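# Balance a bar level on the stand's ridge

## Task

Place the bar across the ridge at the top of the stand so it sits level and stays balanced on its own with no support. If the robot is still what holds it in place at the end, the goal is not met.

## Robot and tools

Robot: two arms, left_arm and right_arm, each with six joints and a two-finger gripper. A loose object may now and then get a brief outside push. Knocking anything off the table fails the job. Hard collisions between the arms can end the scene.

Frame: every position in results uses one scene frame. Its origin is on the table surface midway between the arms, +z is up, +x points out over the table, and left_arm sits on the +y side. The arm names do not refer to image sides. Gripper positions are in metres, orientation as a wxyz quaternion, velocities in m/s and rad/s. Reported hand positions can be off, more so when an arm is stretched far. The fingers point along the gripper's +z and open and close along its y. The reported position is the spot between the pads when closed, roughly 2 cm short of the fingertips; closing pushes the tips about 10 mm further along +z.

Joint order: in every row and every per-joint list the six joints come as shoulder, wrist pitch, wrist roll, forearm roll, elbow, waist. Trust this order only. Stated ranges in rad: waist -6.283 to 6.283, shoulder -2.059 to 2.094, elbow -3.927 to 0.192, forearm roll -6.283 to 6.283, wrist pitch -1.693 to 3.142, wrist roll -6.283 to 6.283. Real ends may differ by up to 0.010 rad either way.

A row is one flat list of 14 numbers, each in [-1, 1], always covering both arms: left_arm's six joint values then its opening, then right_arm's six joint values then its opening. Joint values are offsets, scaled so 1.0 equals 2.036 rad. Opening is absolute: +1 fully open, -1 closed. Use zeros for an arm that should stay put, but still send its current opening.

execute_actions(actions): a list of actions, each a list of up to 15 rows; each row lasts one control step of 1/30 s and a short action repeats its last row to fill 15 steps. Joint offsets in every row are measured from the joint angles at the start of that action, not from the previous row; for a call's first action that is the last reported angles. An action asking a joint to go more than 0.010 rad outward beyond its range is refused for both arms; if the first action or any malformed action fails, the whole call does nothing. A joint pushed past its real end stops there, and the result may print "joint sent to its limit" (its absence proves nothing). An empty list just returns the state and images.

move(target, speed, blocking): target is one 14-number row; its joint offsets are taken from the "Joint positions" of the latest result that printed them. All joints travel proportionally, so grippers trace curves. speed (0.01 to 2 rad/s, default 0.5) caps the joint with the longest way to go; paths last between 0.5 and 10 s and stop short if longer. Moves ignore obstacles and the other arm. Faster moves and targets set deeper past a contact hit and press harder. blocking=false returns after 0.5 s while motion continues; until a result shows it ended, other moves and rows are refused, so use wait or stop. The "move:" line gives the ending (done, off_target, moving, held, fault), limits=held or limits=none, and each arm's joint farthest from target.

wait(seconds): 0 to 10 s, arms keep their last command; returns early if a running move finishes. stop(): brakes a running move; needs room. zoom_image(camera, region): region [x0, y0, x1, y1] in pixels, at most 504 by 504, from one of cam_head_left, cam_head_right, cam_high, cam_low, cam_left_wrist, cam_right_wrist (all 504x504). show_instructions(): shows the reference images. finished_scene(scene): ends the scene (number 1 or 2) irreversibly; only call it once the bar balances unaided and the grippers have let go.

Motion limits: each joint target moves at most 3.14 rad/s, is kept within 0.623 rad of the measured angle, and a step that would move a gripper more than 70 mm is scaled back. Big changes can need several actions; "Joint targets" shows what the joints are currently heading to. "joint command not followed" means a clearance check altered some steps; HELD in step readings marks steps where an arm's part was held back.

Results: Joint positions and Joint velocities list six joints plus finger-pad gap (m; 0.084 when fully open). grip_measured is the opening on the command scale. To keep hold, command an opening well below grip_measured; lower squeezes harder, up to about 24 N per pad. Closing fast can press harder. Joint torque readings carry offsets and noise.

Cautions: load limits are 45 N m for waist and shoulder, 27 for elbow and forearm roll, 18 for wrist pitch and wrist roll, including held weight. Reaching one triggers a torque fault: the arm backs off, pauses 10 s and drops the rest of the call. Holding loads heats motors; MOTOR HOT appears from 65 °C and at 80 °C the arm brakes (OVER-TEMPERATURE FAULT). Avoid drops, slips, slams and heavy pushing; lower the bar gently, release slowly, and check it stays level before finishing.

Each tool is called as name(argument=value, ...), one argument or row to a line, values as JSON.

Reference images:

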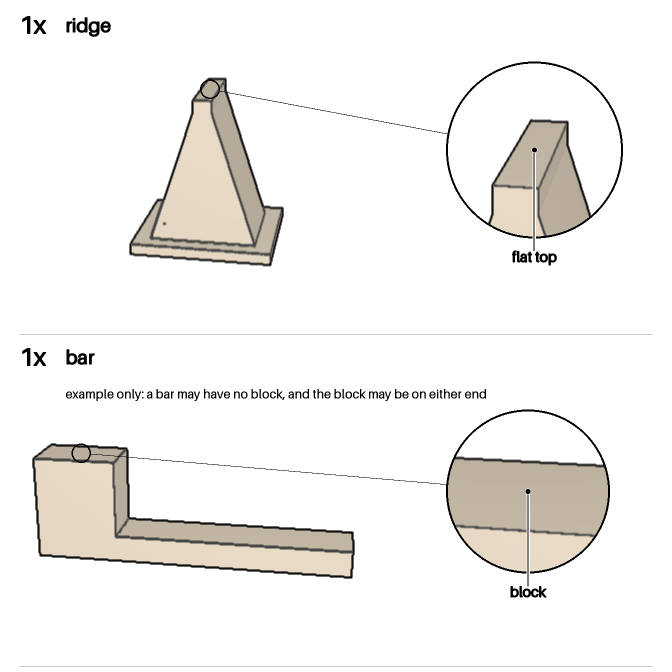

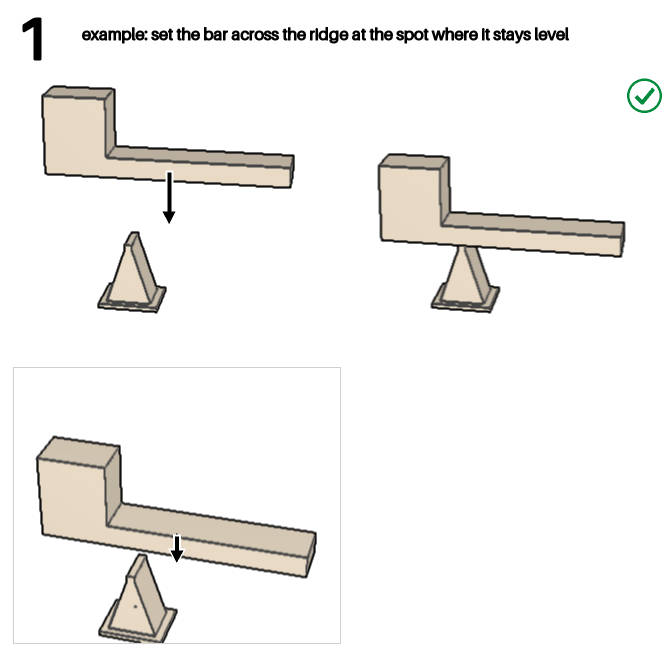

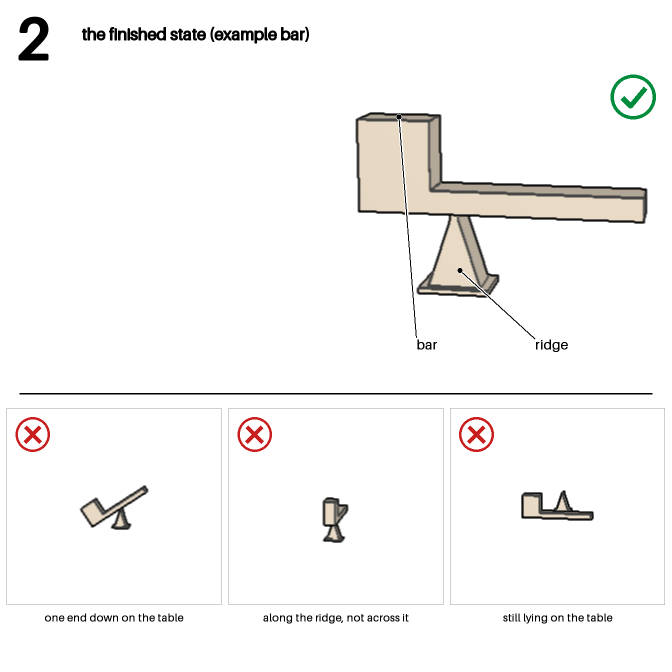

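## Session

execute_actions(
  actions=[],
)

Scene clock: 0.00 s.
left_arm: end_effector_position=(+0.5875, -0.0743, +0.1886) grip_measured=+1.00 end_effector_quat_wxyz=(-0.014, +1.000, +0.008, +0.011) end_effector_velocity=(-0.000, -0.000, +0.001) end_effector_angular_velocity=(-0.002, +0.000, +0.000) | right_arm: end_effector_position=(+0.1563, -0.2177, +0.1693) grip_measured=+1.00 end_effector_quat_wxyz=(-0.099, +0.780, +0.617, -0.028) end_effector_velocity=(-0.000, -0.000, -0.000) end_effector_angular_velocity=(-0.000, +0.000, -0.000)
Joint names: [shoulder, wrist pitch, wrist roll, forearm roll, elbow, waist]
Joint positions: left_arm=[ 0.794  1.379 -0.61   0.037 -2.175 -0.79   0.084] | right_arm=[-0.747  1.186 -0.907  0.202 -0.345  0.391  0.084]
Joint velocities: left_arm=[-0.001  0.     0.    -0.001 -0.    -0.    -0.   ] | right_arm=[-0.001  0.     0.    -0.     0.001 -0.     0.   ]
Joint torques (N m, as the arm reports them, + toward a larger angle): no reading
Joint targets: left_arm=[0.794 1.379 -0.610 0.037 -2.175 -0.790] | right_arm=[-0.747 1.186 -0.907 0.202 -0.345 0.391]

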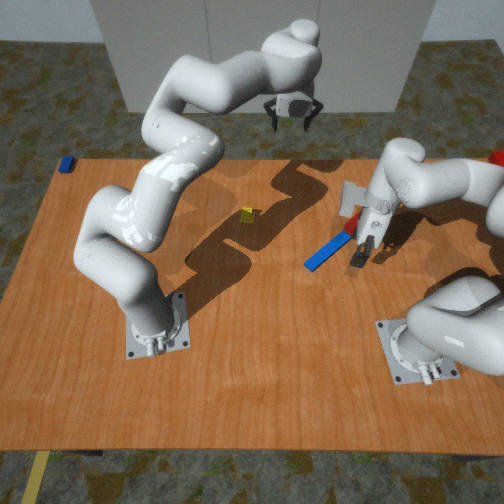

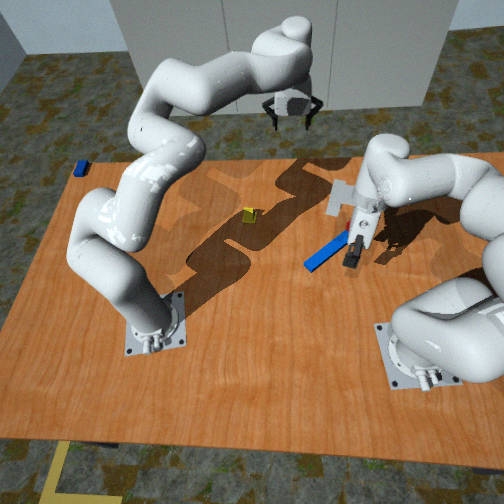

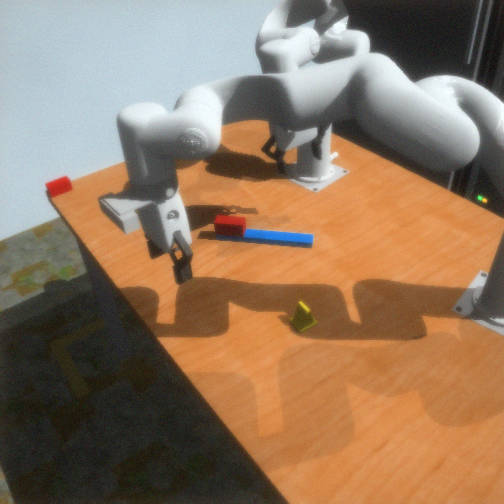

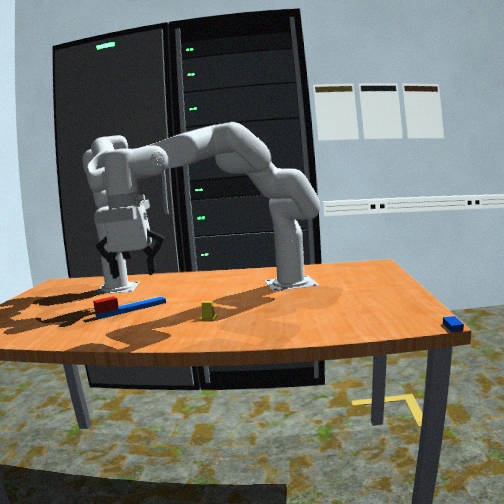

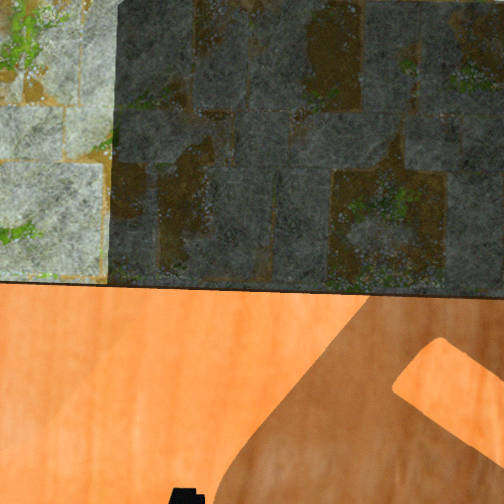

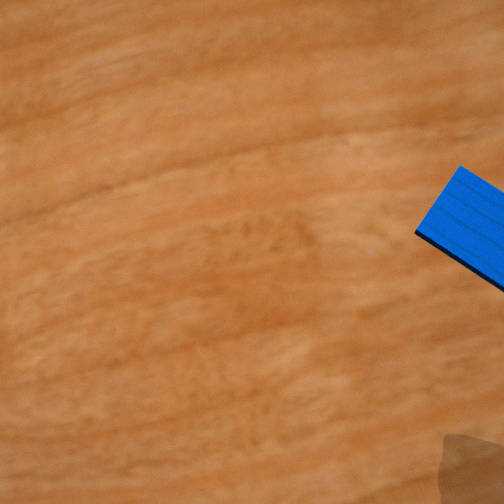

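move(
  target=[-0.2,0,0,0,0.2,0.7,1,0.103,-0.044,1,-0.099,-0.105,0.03,1],
  speed=1.2,
)

Scene clock: 16.07 s.
left_arm: end_effector_position=(+0.4120, +0.7284, +0.2705) grip_measured=+1.00 end_effector_quat_wxyz=(-0.018, +0.752, +0.659, -0.001) end_effector_velocity=(-0.002, +0.002, +0.000) end_effector_angular_velocity=(+0.000, -0.000, +0.005) | right_arm: end_effector_position=(+0.2331, -0.1988, +0.1998) grip_measured=+1.00 end_effector_quat_wxyz=(-0.000, +0.962, -0.272, +0.000) end_effector_velocity=(-0.000, +0.000, +0.000) end_effector_angular_velocity=(+0.002, +0.001, -0.001)
Joint names: [shoulder, wrist pitch, wrist roll, forearm roll, elbow, waist]
Joint positions: left_arm=[ 0.387  1.379 -0.61   0.037 -1.767  0.634  0.084] | right_arm=[-0.538  1.096  1.129  0.    -0.559  0.452  0.084]
Joint velocities: left_arm=[-0.001 -0.001 -0.    -0.     0.001  0.005  0.   ] | right_arm=[-0.    -0.    -0.001  0.003 -0.    -0.     0.   ]
Joint torques (N m, as the arm reports them, + toward a larger angle): left_arm=[-23.73  -1.33   0.16   0.55 -21.33  -0.2 ] | right_arm=[-13.25  -3.02   0.5   -0.21 -14.96  -0.08]
Joint targets: left_arm=[0.387 1.379 -0.610 0.037 -1.767 0.635] | right_arm=[-0.538 1.096 1.129 0.000 -0.559 0.452]
move: done; limits=none; left_arm: farthest joint: the waist, 0.001 radians from its target (1.425 radians at the start); right_arm: farthest joint: the waist, 0.000 radians from its target (0.061 radians at the start)

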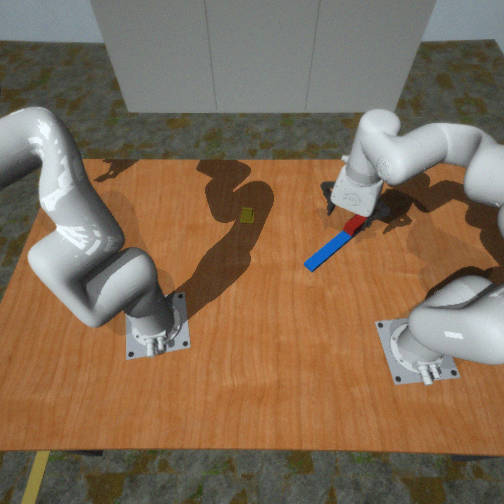

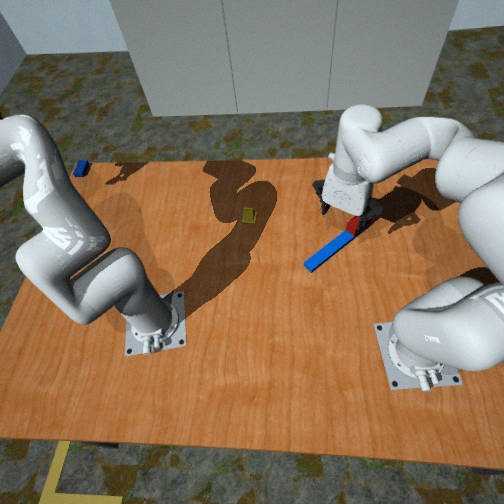

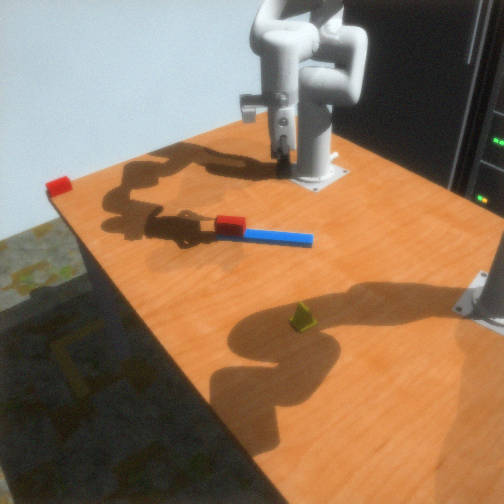

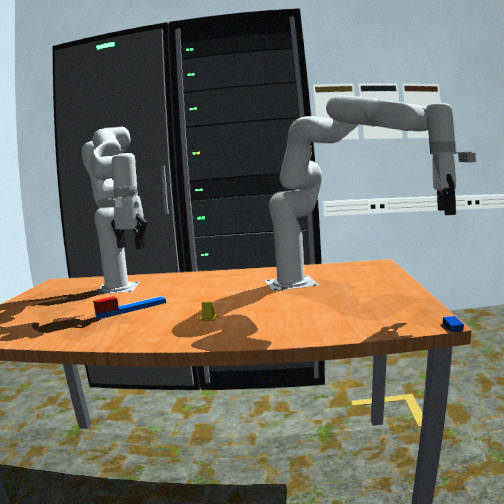

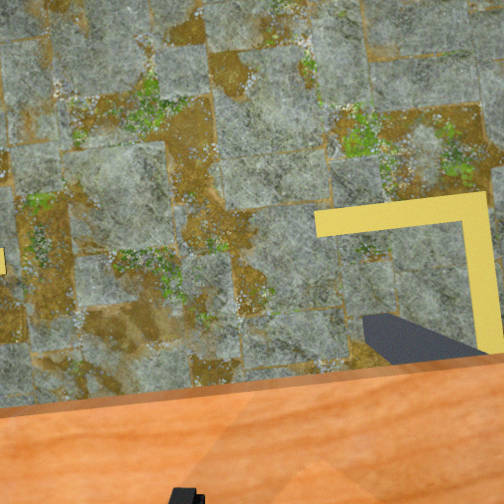

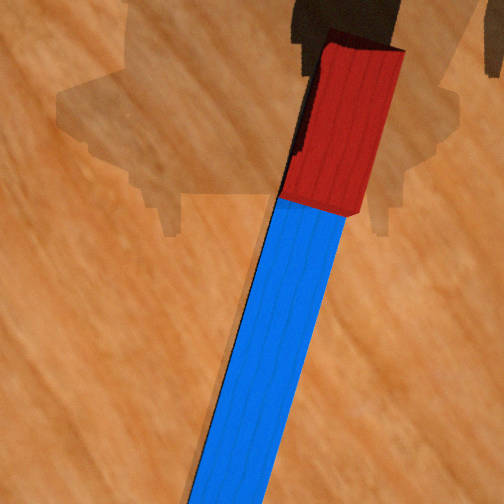

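move(
  target=[-0.3,0,0,0,0.4,0,1,0.219,-0.234,0.089,0,0.016,-0.044,1],
  speed=0.8,
)

zoom_image(
  camera="cam_high",
  region=[180,160,360,340],
)

zoom_image(
  camera="cam_head_left",
  region=[220,160,400,290],
)

Scene clock: 33.30 s.
left_arm: end_effector_position=(+0.2613, +0.5613, +0.2350) grip_measured=+1.00 end_effector_quat_wxyz=(-0.006, +0.749, +0.655, -0.102) end_effector_velocity=(-0.001, -0.000, +0.000) end_effector_angular_velocity=(+0.001, +0.001, -0.001) | right_arm: end_effector_position=(+0.2899, -0.2007, +0.0695) grip_measured=+1.00 end_effector_quat_wxyz=(+0.001, +0.917, -0.399, -0.000) end_effector_velocity=(-0.000, -0.000, -0.001) end_effector_angular_velocity=(-0.001, +0.001, +0.000)
Joint names: [shoulder, wrist pitch, wrist roll, forearm roll, elbow, waist]
Joint positions: left_arm=[-0.223  1.378 -0.61   0.037 -0.954  0.634  0.084] | right_arm=[-0.092  0.62   1.31   0.    -0.526  0.363  0.084]
Joint velocities: left_arm=[-0.003  0.    -0.     0.002  0.002  0.     0.   ] | right_arm=[ 0.001 -0.     0.    -0.001  0.001 -0.    -0.   ]
Joint torques (N m, as the arm reports them, + toward a larger angle): left_arm=[-13.27  -0.86   0.11   0.63 -20.61  -0.05] | right_arm=[-21.43  -2.86   0.45  -0.12 -12.2    0.03]
Joint targets: left_arm=[-0.224 1.379 -0.610 0.037 -0.953 0.634] | right_arm=[-0.092 0.620 1.310 0.000 -0.526 0.363]
move: done; limits=none; left_arm: farthest joint: the elbow, 0.001 radians from its target (0.815 radians at the start); right_arm: farthest joint: the waist, 0.001 radians from its target (0.090 radians at the start)

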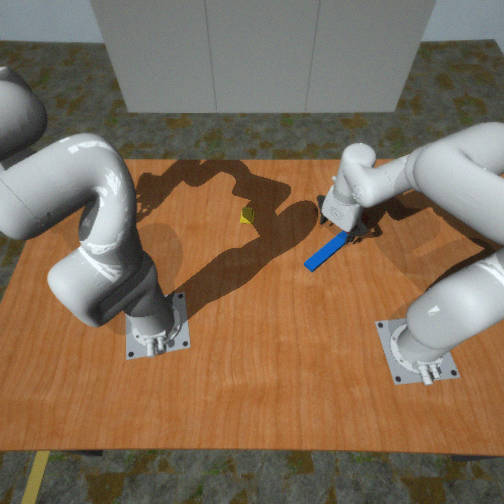

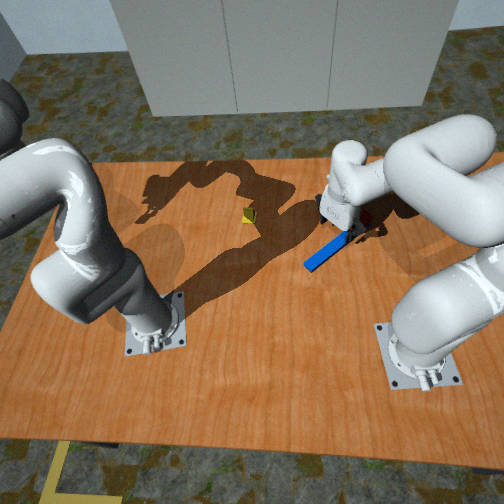

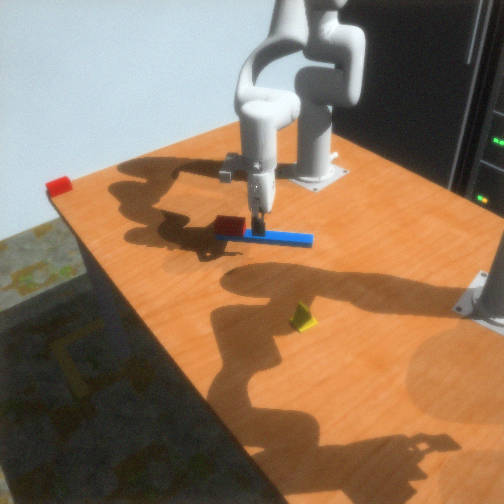

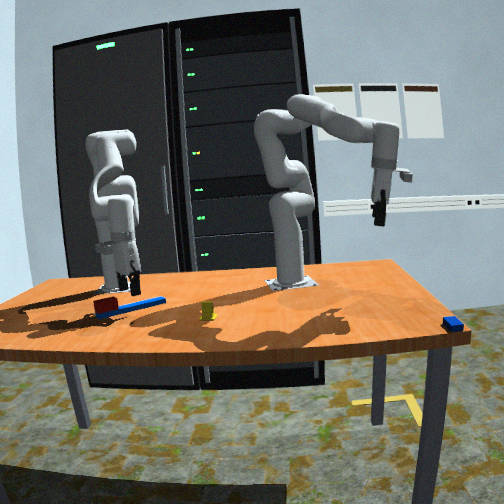

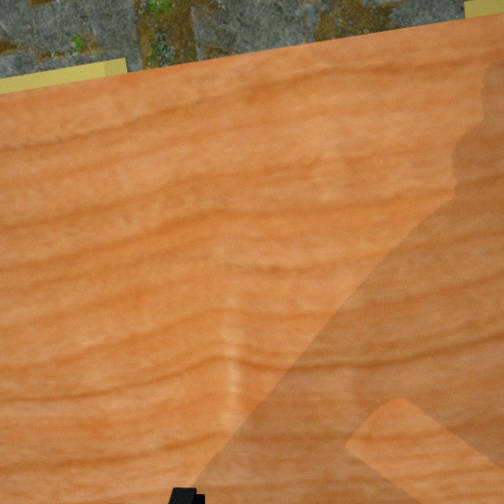

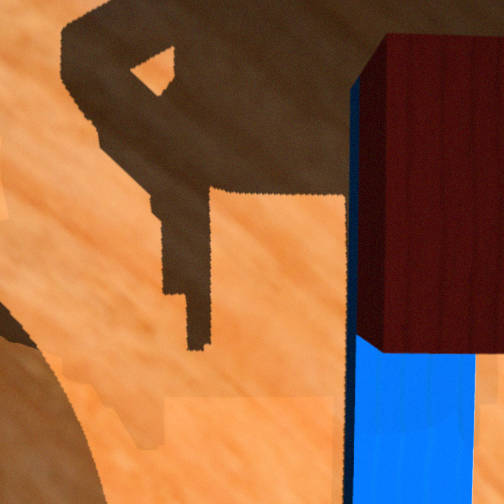

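Region (180, 160, 360, 340) of cam_high's 504x504 image, scaled by 2.800, with more detail than that image has.

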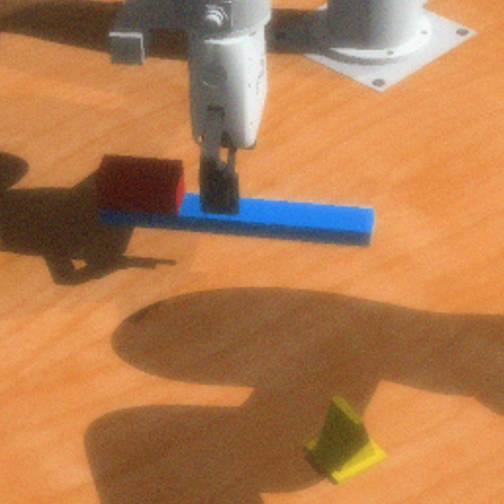

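Region (220, 160, 400, 290) of cam_head_left's 504x504 image, scaled by 2.800, with more detail than that image has.

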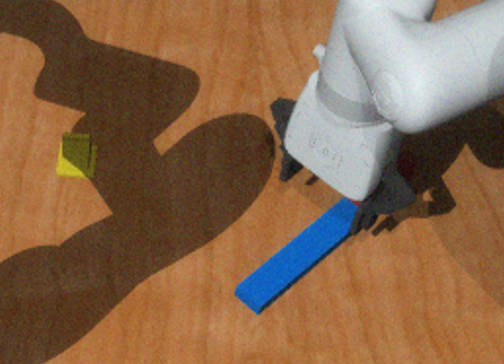

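move(
  target=[0,0,0,0,0,0,1,0.0747,-0.0786,-0.0157,0,0.003,-0.0152,1],
  speed=0.3,
)

zoom_image(
  camera="cam_head_left",
  region=[220,160,400,290],
)

move(
  target=[0,0,0,0,0,0,1,0,0,0,0,0,0,-1],
)

zoom_image(
  camera="cam_high",
  region=[190,180,350,340],
)

Scene clock: 44.83 s.
left_arm: end_effector_position=(+0.2613, +0.5613, +0.2350) grip_measured=+1.00 end_effector_quat_wxyz=(-0.006, +0.749, +0.655, -0.102) end_effector_velocity=(+0.000, +0.000, +0.000) end_effector_angular_velocity=(+0.001, -0.001, -0.000) | right_arm: end_effector_position=(+0.2985, -0.2090, +0.0241) grip_measured=+1.00 end_effector_quat_wxyz=(-0.000, +0.917, -0.399, +0.000) end_effector_velocity=(-0.000, -0.001, -0.001) end_effector_angular_velocity=(-0.000, +0.002, -0.002)
Joint names: [shoulder, wrist pitch, wrist roll, forearm roll, elbow, waist]
Joint positions: left_arm=[-0.223  1.378 -0.61   0.037 -0.954  0.634  0.084] | right_arm=[ 0.06   0.46   1.278  0.    -0.52   0.332  0.084]
Joint velocities: left_arm=[ 0.    -0.    -0.     0.    -0.001 -0.     0.   ] | right_arm=[ 0.003 -0.001 -0.001  0.002  0.    -0.002 -0.   ]
Joint torques (N m, as the arm reports them, + toward a larger angle): left_arm=[-13.15  -0.84   0.05   0.59 -20.7   -0.18] | right_arm=[-23.83  -2.86   0.46  -0.13 -10.83  -0.22]
Joint targets: left_arm=[-0.223 1.378 -0.610 0.037 -0.954 0.634] | right_arm=[0.060 0.460 1.278 0.000 -0.520 0.332]
move: done; limits=none; left_arm: farthest joint: the waist, 0.000 radians from its target (0.000 radians at the start); right_arm: farthest joint: the shoulder, 0.001 radians from its target (0.152 radians at the start)

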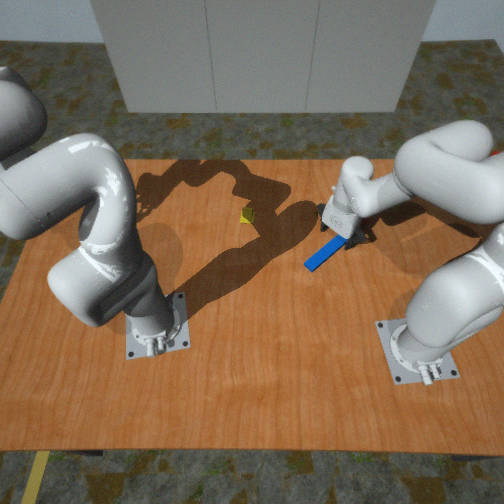

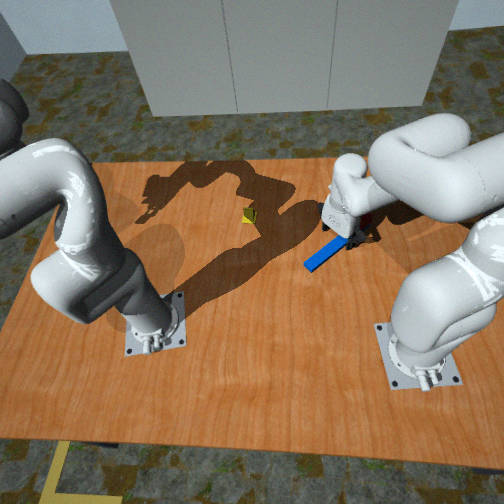

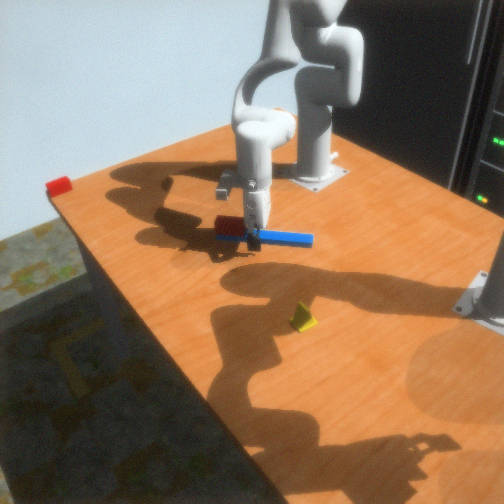

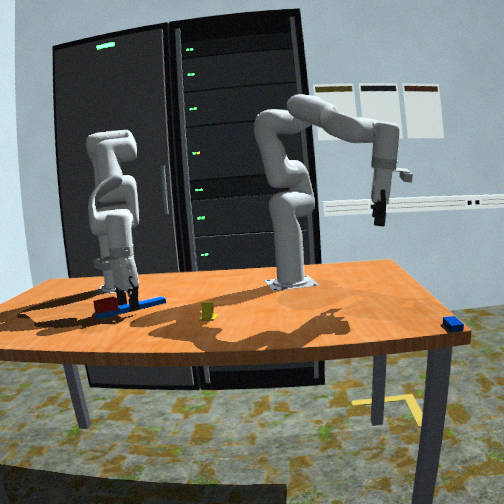

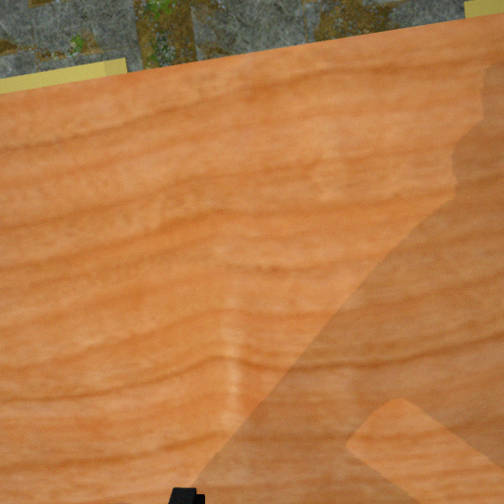

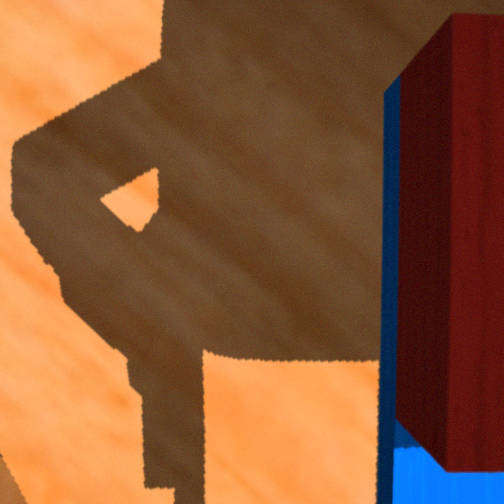

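Region (220, 160, 400, 290) of cam_head_left's 504x504 image, scaled by 2.800, with more detail than that image has.

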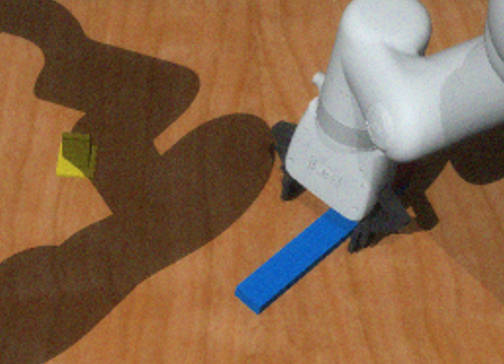

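Scene clock: 45.33 s.
left_arm: end_effector_position=(+0.2613, +0.5613, +0.2350) grip_measured=+1.00 end_effector_quat_wxyz=(-0.006, +0.749, +0.655, -0.102) end_effector_velocity=(+0.000, +0.000, +0.001) end_effector_angular_velocity=(+0.001, -0.002, +0.000) | right_arm: end_effector_position=(+0.2985, -0.2090, +0.0241) grip_measured=-0.26 end_effector_quat_wxyz=(-0.000, +0.917, -0.399, +0.000) end_effector_velocity=(+0.000, -0.001, -0.000) end_effector_angular_velocity=(-0.001, +0.001, -0.001)
Joint names: [shoulder, wrist pitch, wrist roll, forearm roll, elbow, waist]
Joint positions: left_arm=[-0.223  1.378 -0.61   0.037 -0.954  0.634  0.084] | right_arm=[ 0.06   0.46   1.278  0.    -0.52   0.332  0.033]
Joint velocities: left_arm=[-0.001 -0.     0.    -0.001 -0.001 -0.    -0.   ] | right_arm=[ 0.    -0.    -0.    -0.001  0.001 -0.003 -0.   ]
Joint torques (N m, as the arm reports them, + toward a larger angle): left_arm=[-13.11  -0.88   0.11   0.54 -20.51   0.1 ] | right_arm=[-23.8   -3.     0.41  -0.01 -10.72  -0.09]
Joint targets: left_arm=[-0.223 1.378 -0.610 0.037 -0.954 0.634] | right_arm=[0.060 0.460 1.278 0.000 -0.520 0.332]
move: done; limits=none; left_arm: farthest joint: the waist, 0.000 radians from its target (0.000 radians at the start); right_arm: farthest joint: the waist, 0.000 radians from its target (0.000 radians at the start)

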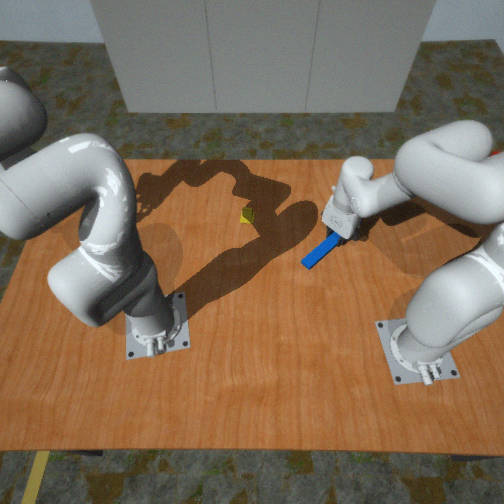

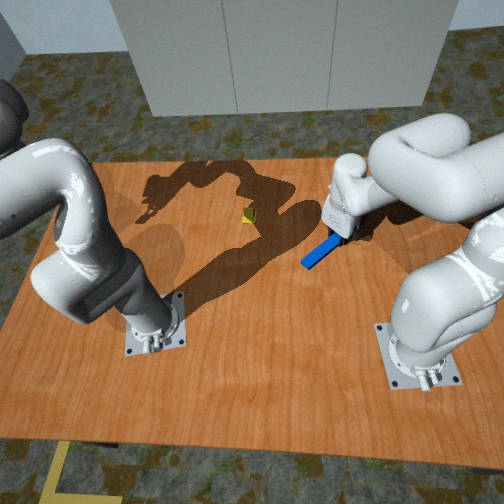

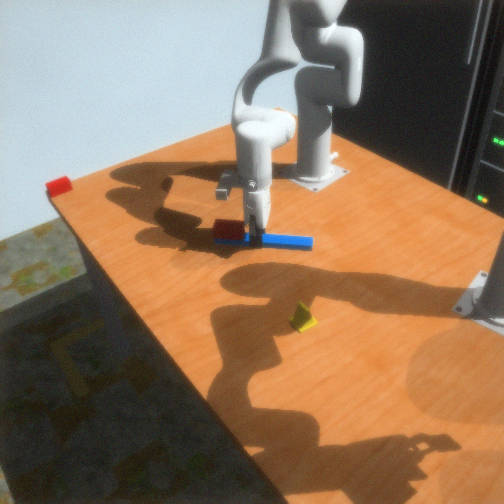

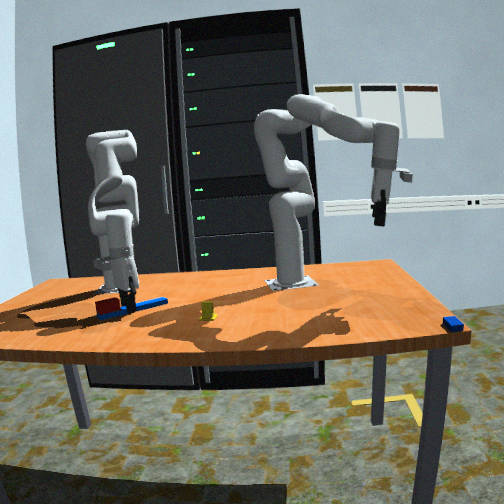

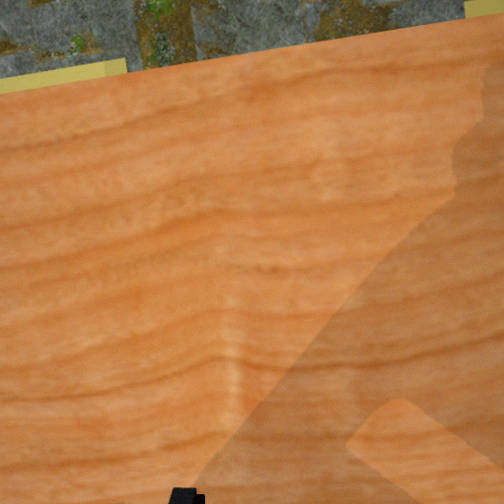

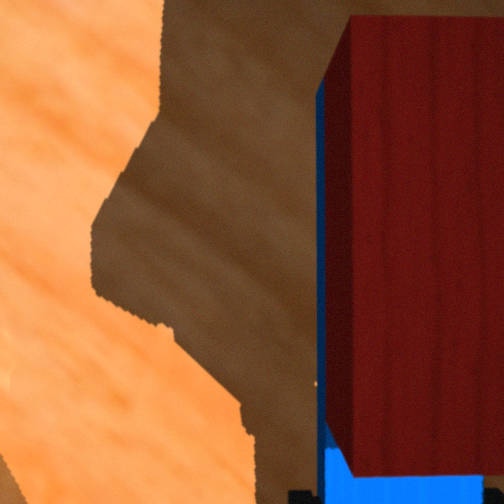

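Region (190, 180, 350, 340) of cam_high's 504x504 image, scaled by 3.150, with more detail than that image has.

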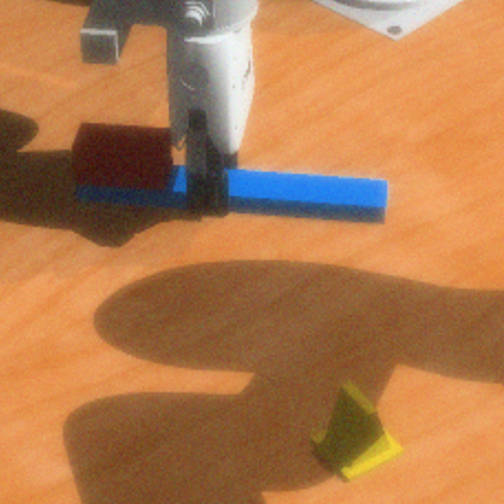

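move(
  target=[0,0,0,0,0,0,1,-0.1,0.1,0,0,0,0,-1],
)

move(
  target=[0,0,0,0,0,0,1,0.231,0.0916,-0.216,0,-0.3227,0.1866,-1],
)

Scene clock: 56.70 s.
left_arm: end_effector_position=(+0.2613, +0.5613, +0.2350) grip_measured=+1.00 end_effector_quat_wxyz=(-0.006, +0.749, +0.655, -0.102) end_effector_velocity=(-0.000, -0.000, -0.001) end_effector_angular_velocity=(-0.001, +0.001, -0.000) | right_arm: end_effector_position=(+0.2915, -0.2125, +0.0827) grip_measured=-0.26 end_effector_quat_wxyz=(-0.000, +0.917, -0.399, +0.000) end_effector_velocity=(+0.001, +0.000, +0.002) end_effector_angular_velocity=(+0.002, -0.004, -0.003)
Joint names: [shoulder, wrist pitch, wrist roll, forearm roll, elbow, waist]
Joint positions: left_arm=[-0.223  1.378 -0.61   0.037 -0.954  0.634  0.084] | right_arm=[-0.144  0.663  1.278  0.    -0.52   0.332  0.033]
Joint velocities: left_arm=[ 0.    -0.     0.     0.001  0.002 -0.     0.   ] | right_arm=[-0.003  0.001  0.001  0.001 -0.002 -0.001 -0.   ]
Joint torques (N m, as the arm reports them, + toward a larger angle): left_arm=[-13.05  -0.83   0.15   0.63 -20.53  -0.25] | right_arm=[-21.49  -3.08   0.48   0.02 -13.03  -0.17]
Joint targets: left_arm=[-0.223 1.378 -0.610 0.037 -0.954 0.634] | right_arm=[-0.144 0.663 1.278 0.000 -0.520 0.332]
move: done; limits=none; left_arm: farthest joint: the waist, 0.000 radians from its target (0.000 radians at the start); right_arm: farthest joint: the waist, 0.000 radians from its target (0.000 radians at the start)

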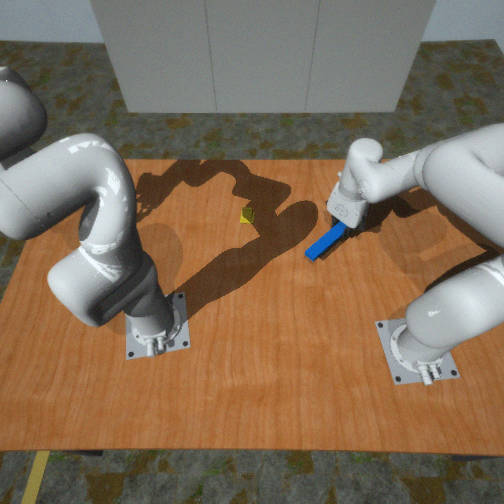

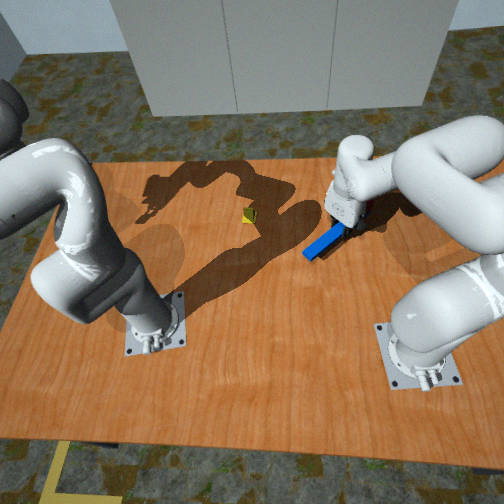

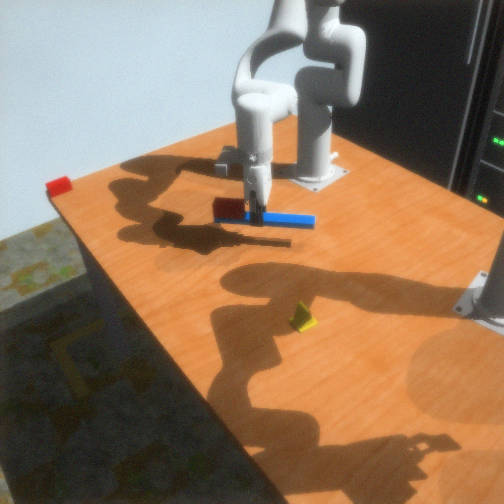

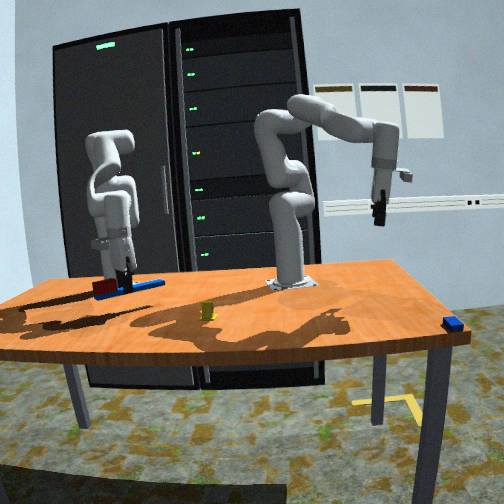

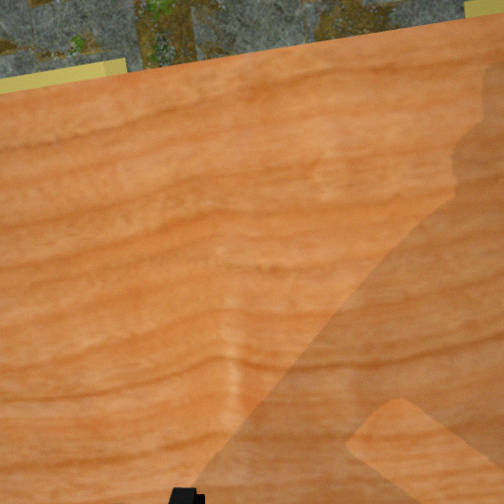

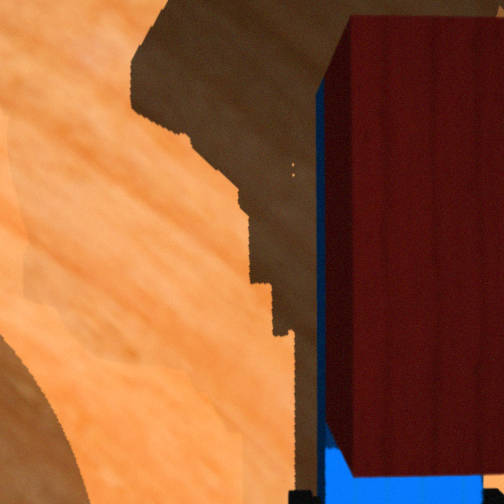

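Scene clock: 58.63 s.
left_arm: end_effector_position=(+0.2613, +0.5613, +0.2350) grip_measured=+1.00 end_effector_quat_wxyz=(-0.006, +0.749, +0.655, -0.102) end_effector_velocity=(+0.000, -0.000, -0.000) end_effector_angular_velocity=(-0.001, -0.000, +0.000) | right_arm: end_effector_position=(+0.3207, +0.0194, +0.1002) grip_measured=-0.26 end_effector_quat_wxyz=(-0.000, +1.000, -0.001, +0.000) end_effector_velocity=(-0.000, +0.002, -0.000) end_effector_angular_velocity=(-0.000, -0.000, +0.005)
Joint names: [shoulder, wrist pitch, wrist roll, forearm roll, elbow, waist]
Joint positions: left_arm=[-0.223  1.378 -0.61   0.037 -0.954  0.634  0.084] | right_arm=[ 0.326  0.85   0.839  0.    -1.177  0.712  0.033]
Joint velocities: left_arm=[ 0.    -0.     0.    -0.001  0.001 -0.    -0.   ] | right_arm=[ 0.003  0.    -0.002 -0.001 -0.003  0.003  0.   ]
Joint torques (N m, as the arm reports them, + toward a larger angle): left_arm=[-13.12  -0.84   0.16   0.47 -20.64   0.27] | right_arm=[-36.78  -3.19   0.46  -0.14 -14.44  -0.34]
Joint targets: left_arm=[-0.223 1.378 -0.610 0.037 -0.954 0.634] | right_arm=[0.327 0.850 0.839 0.000 -1.177 0.712]
move: done; limits=none; left_arm: farthest joint: the waist, 0.000 radians from its target (0.000 radians at the start); right_arm: farthest joint: the waist, 0.000 radians from its target (0.380 radians at the start)

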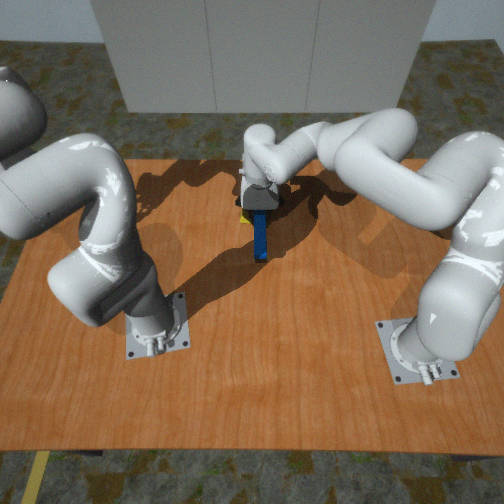

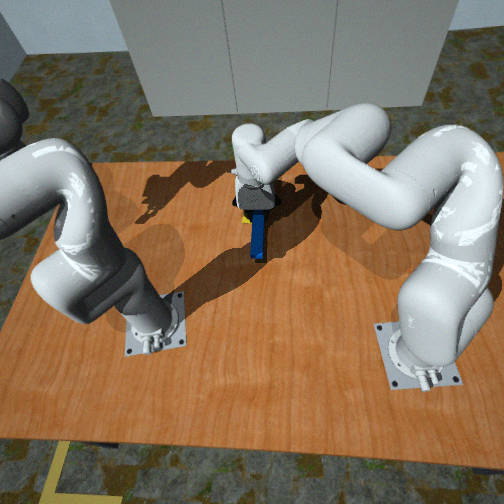

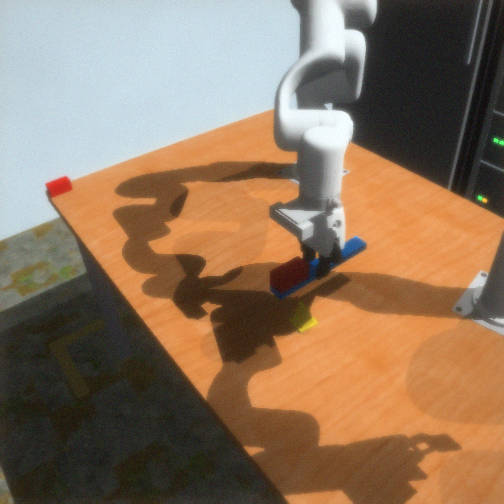

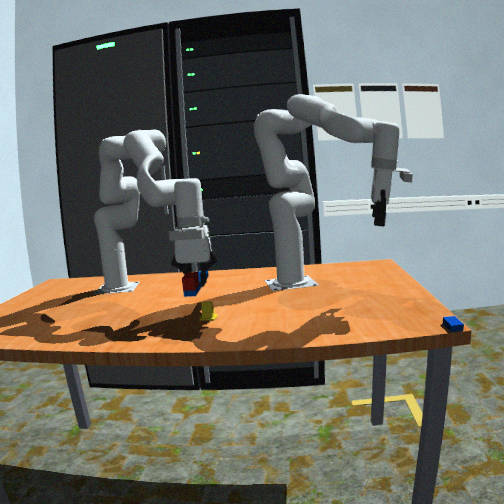

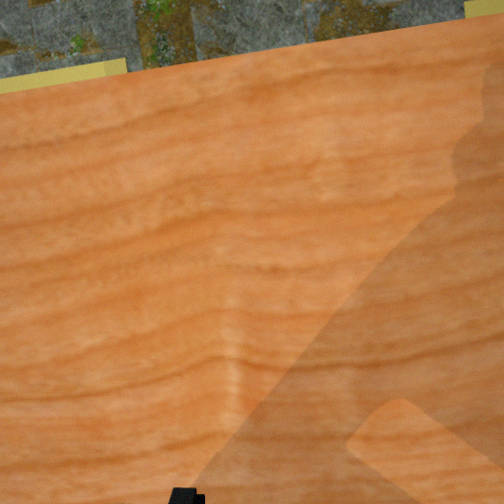

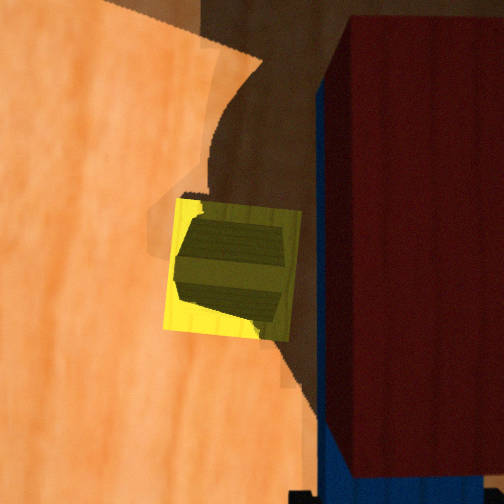

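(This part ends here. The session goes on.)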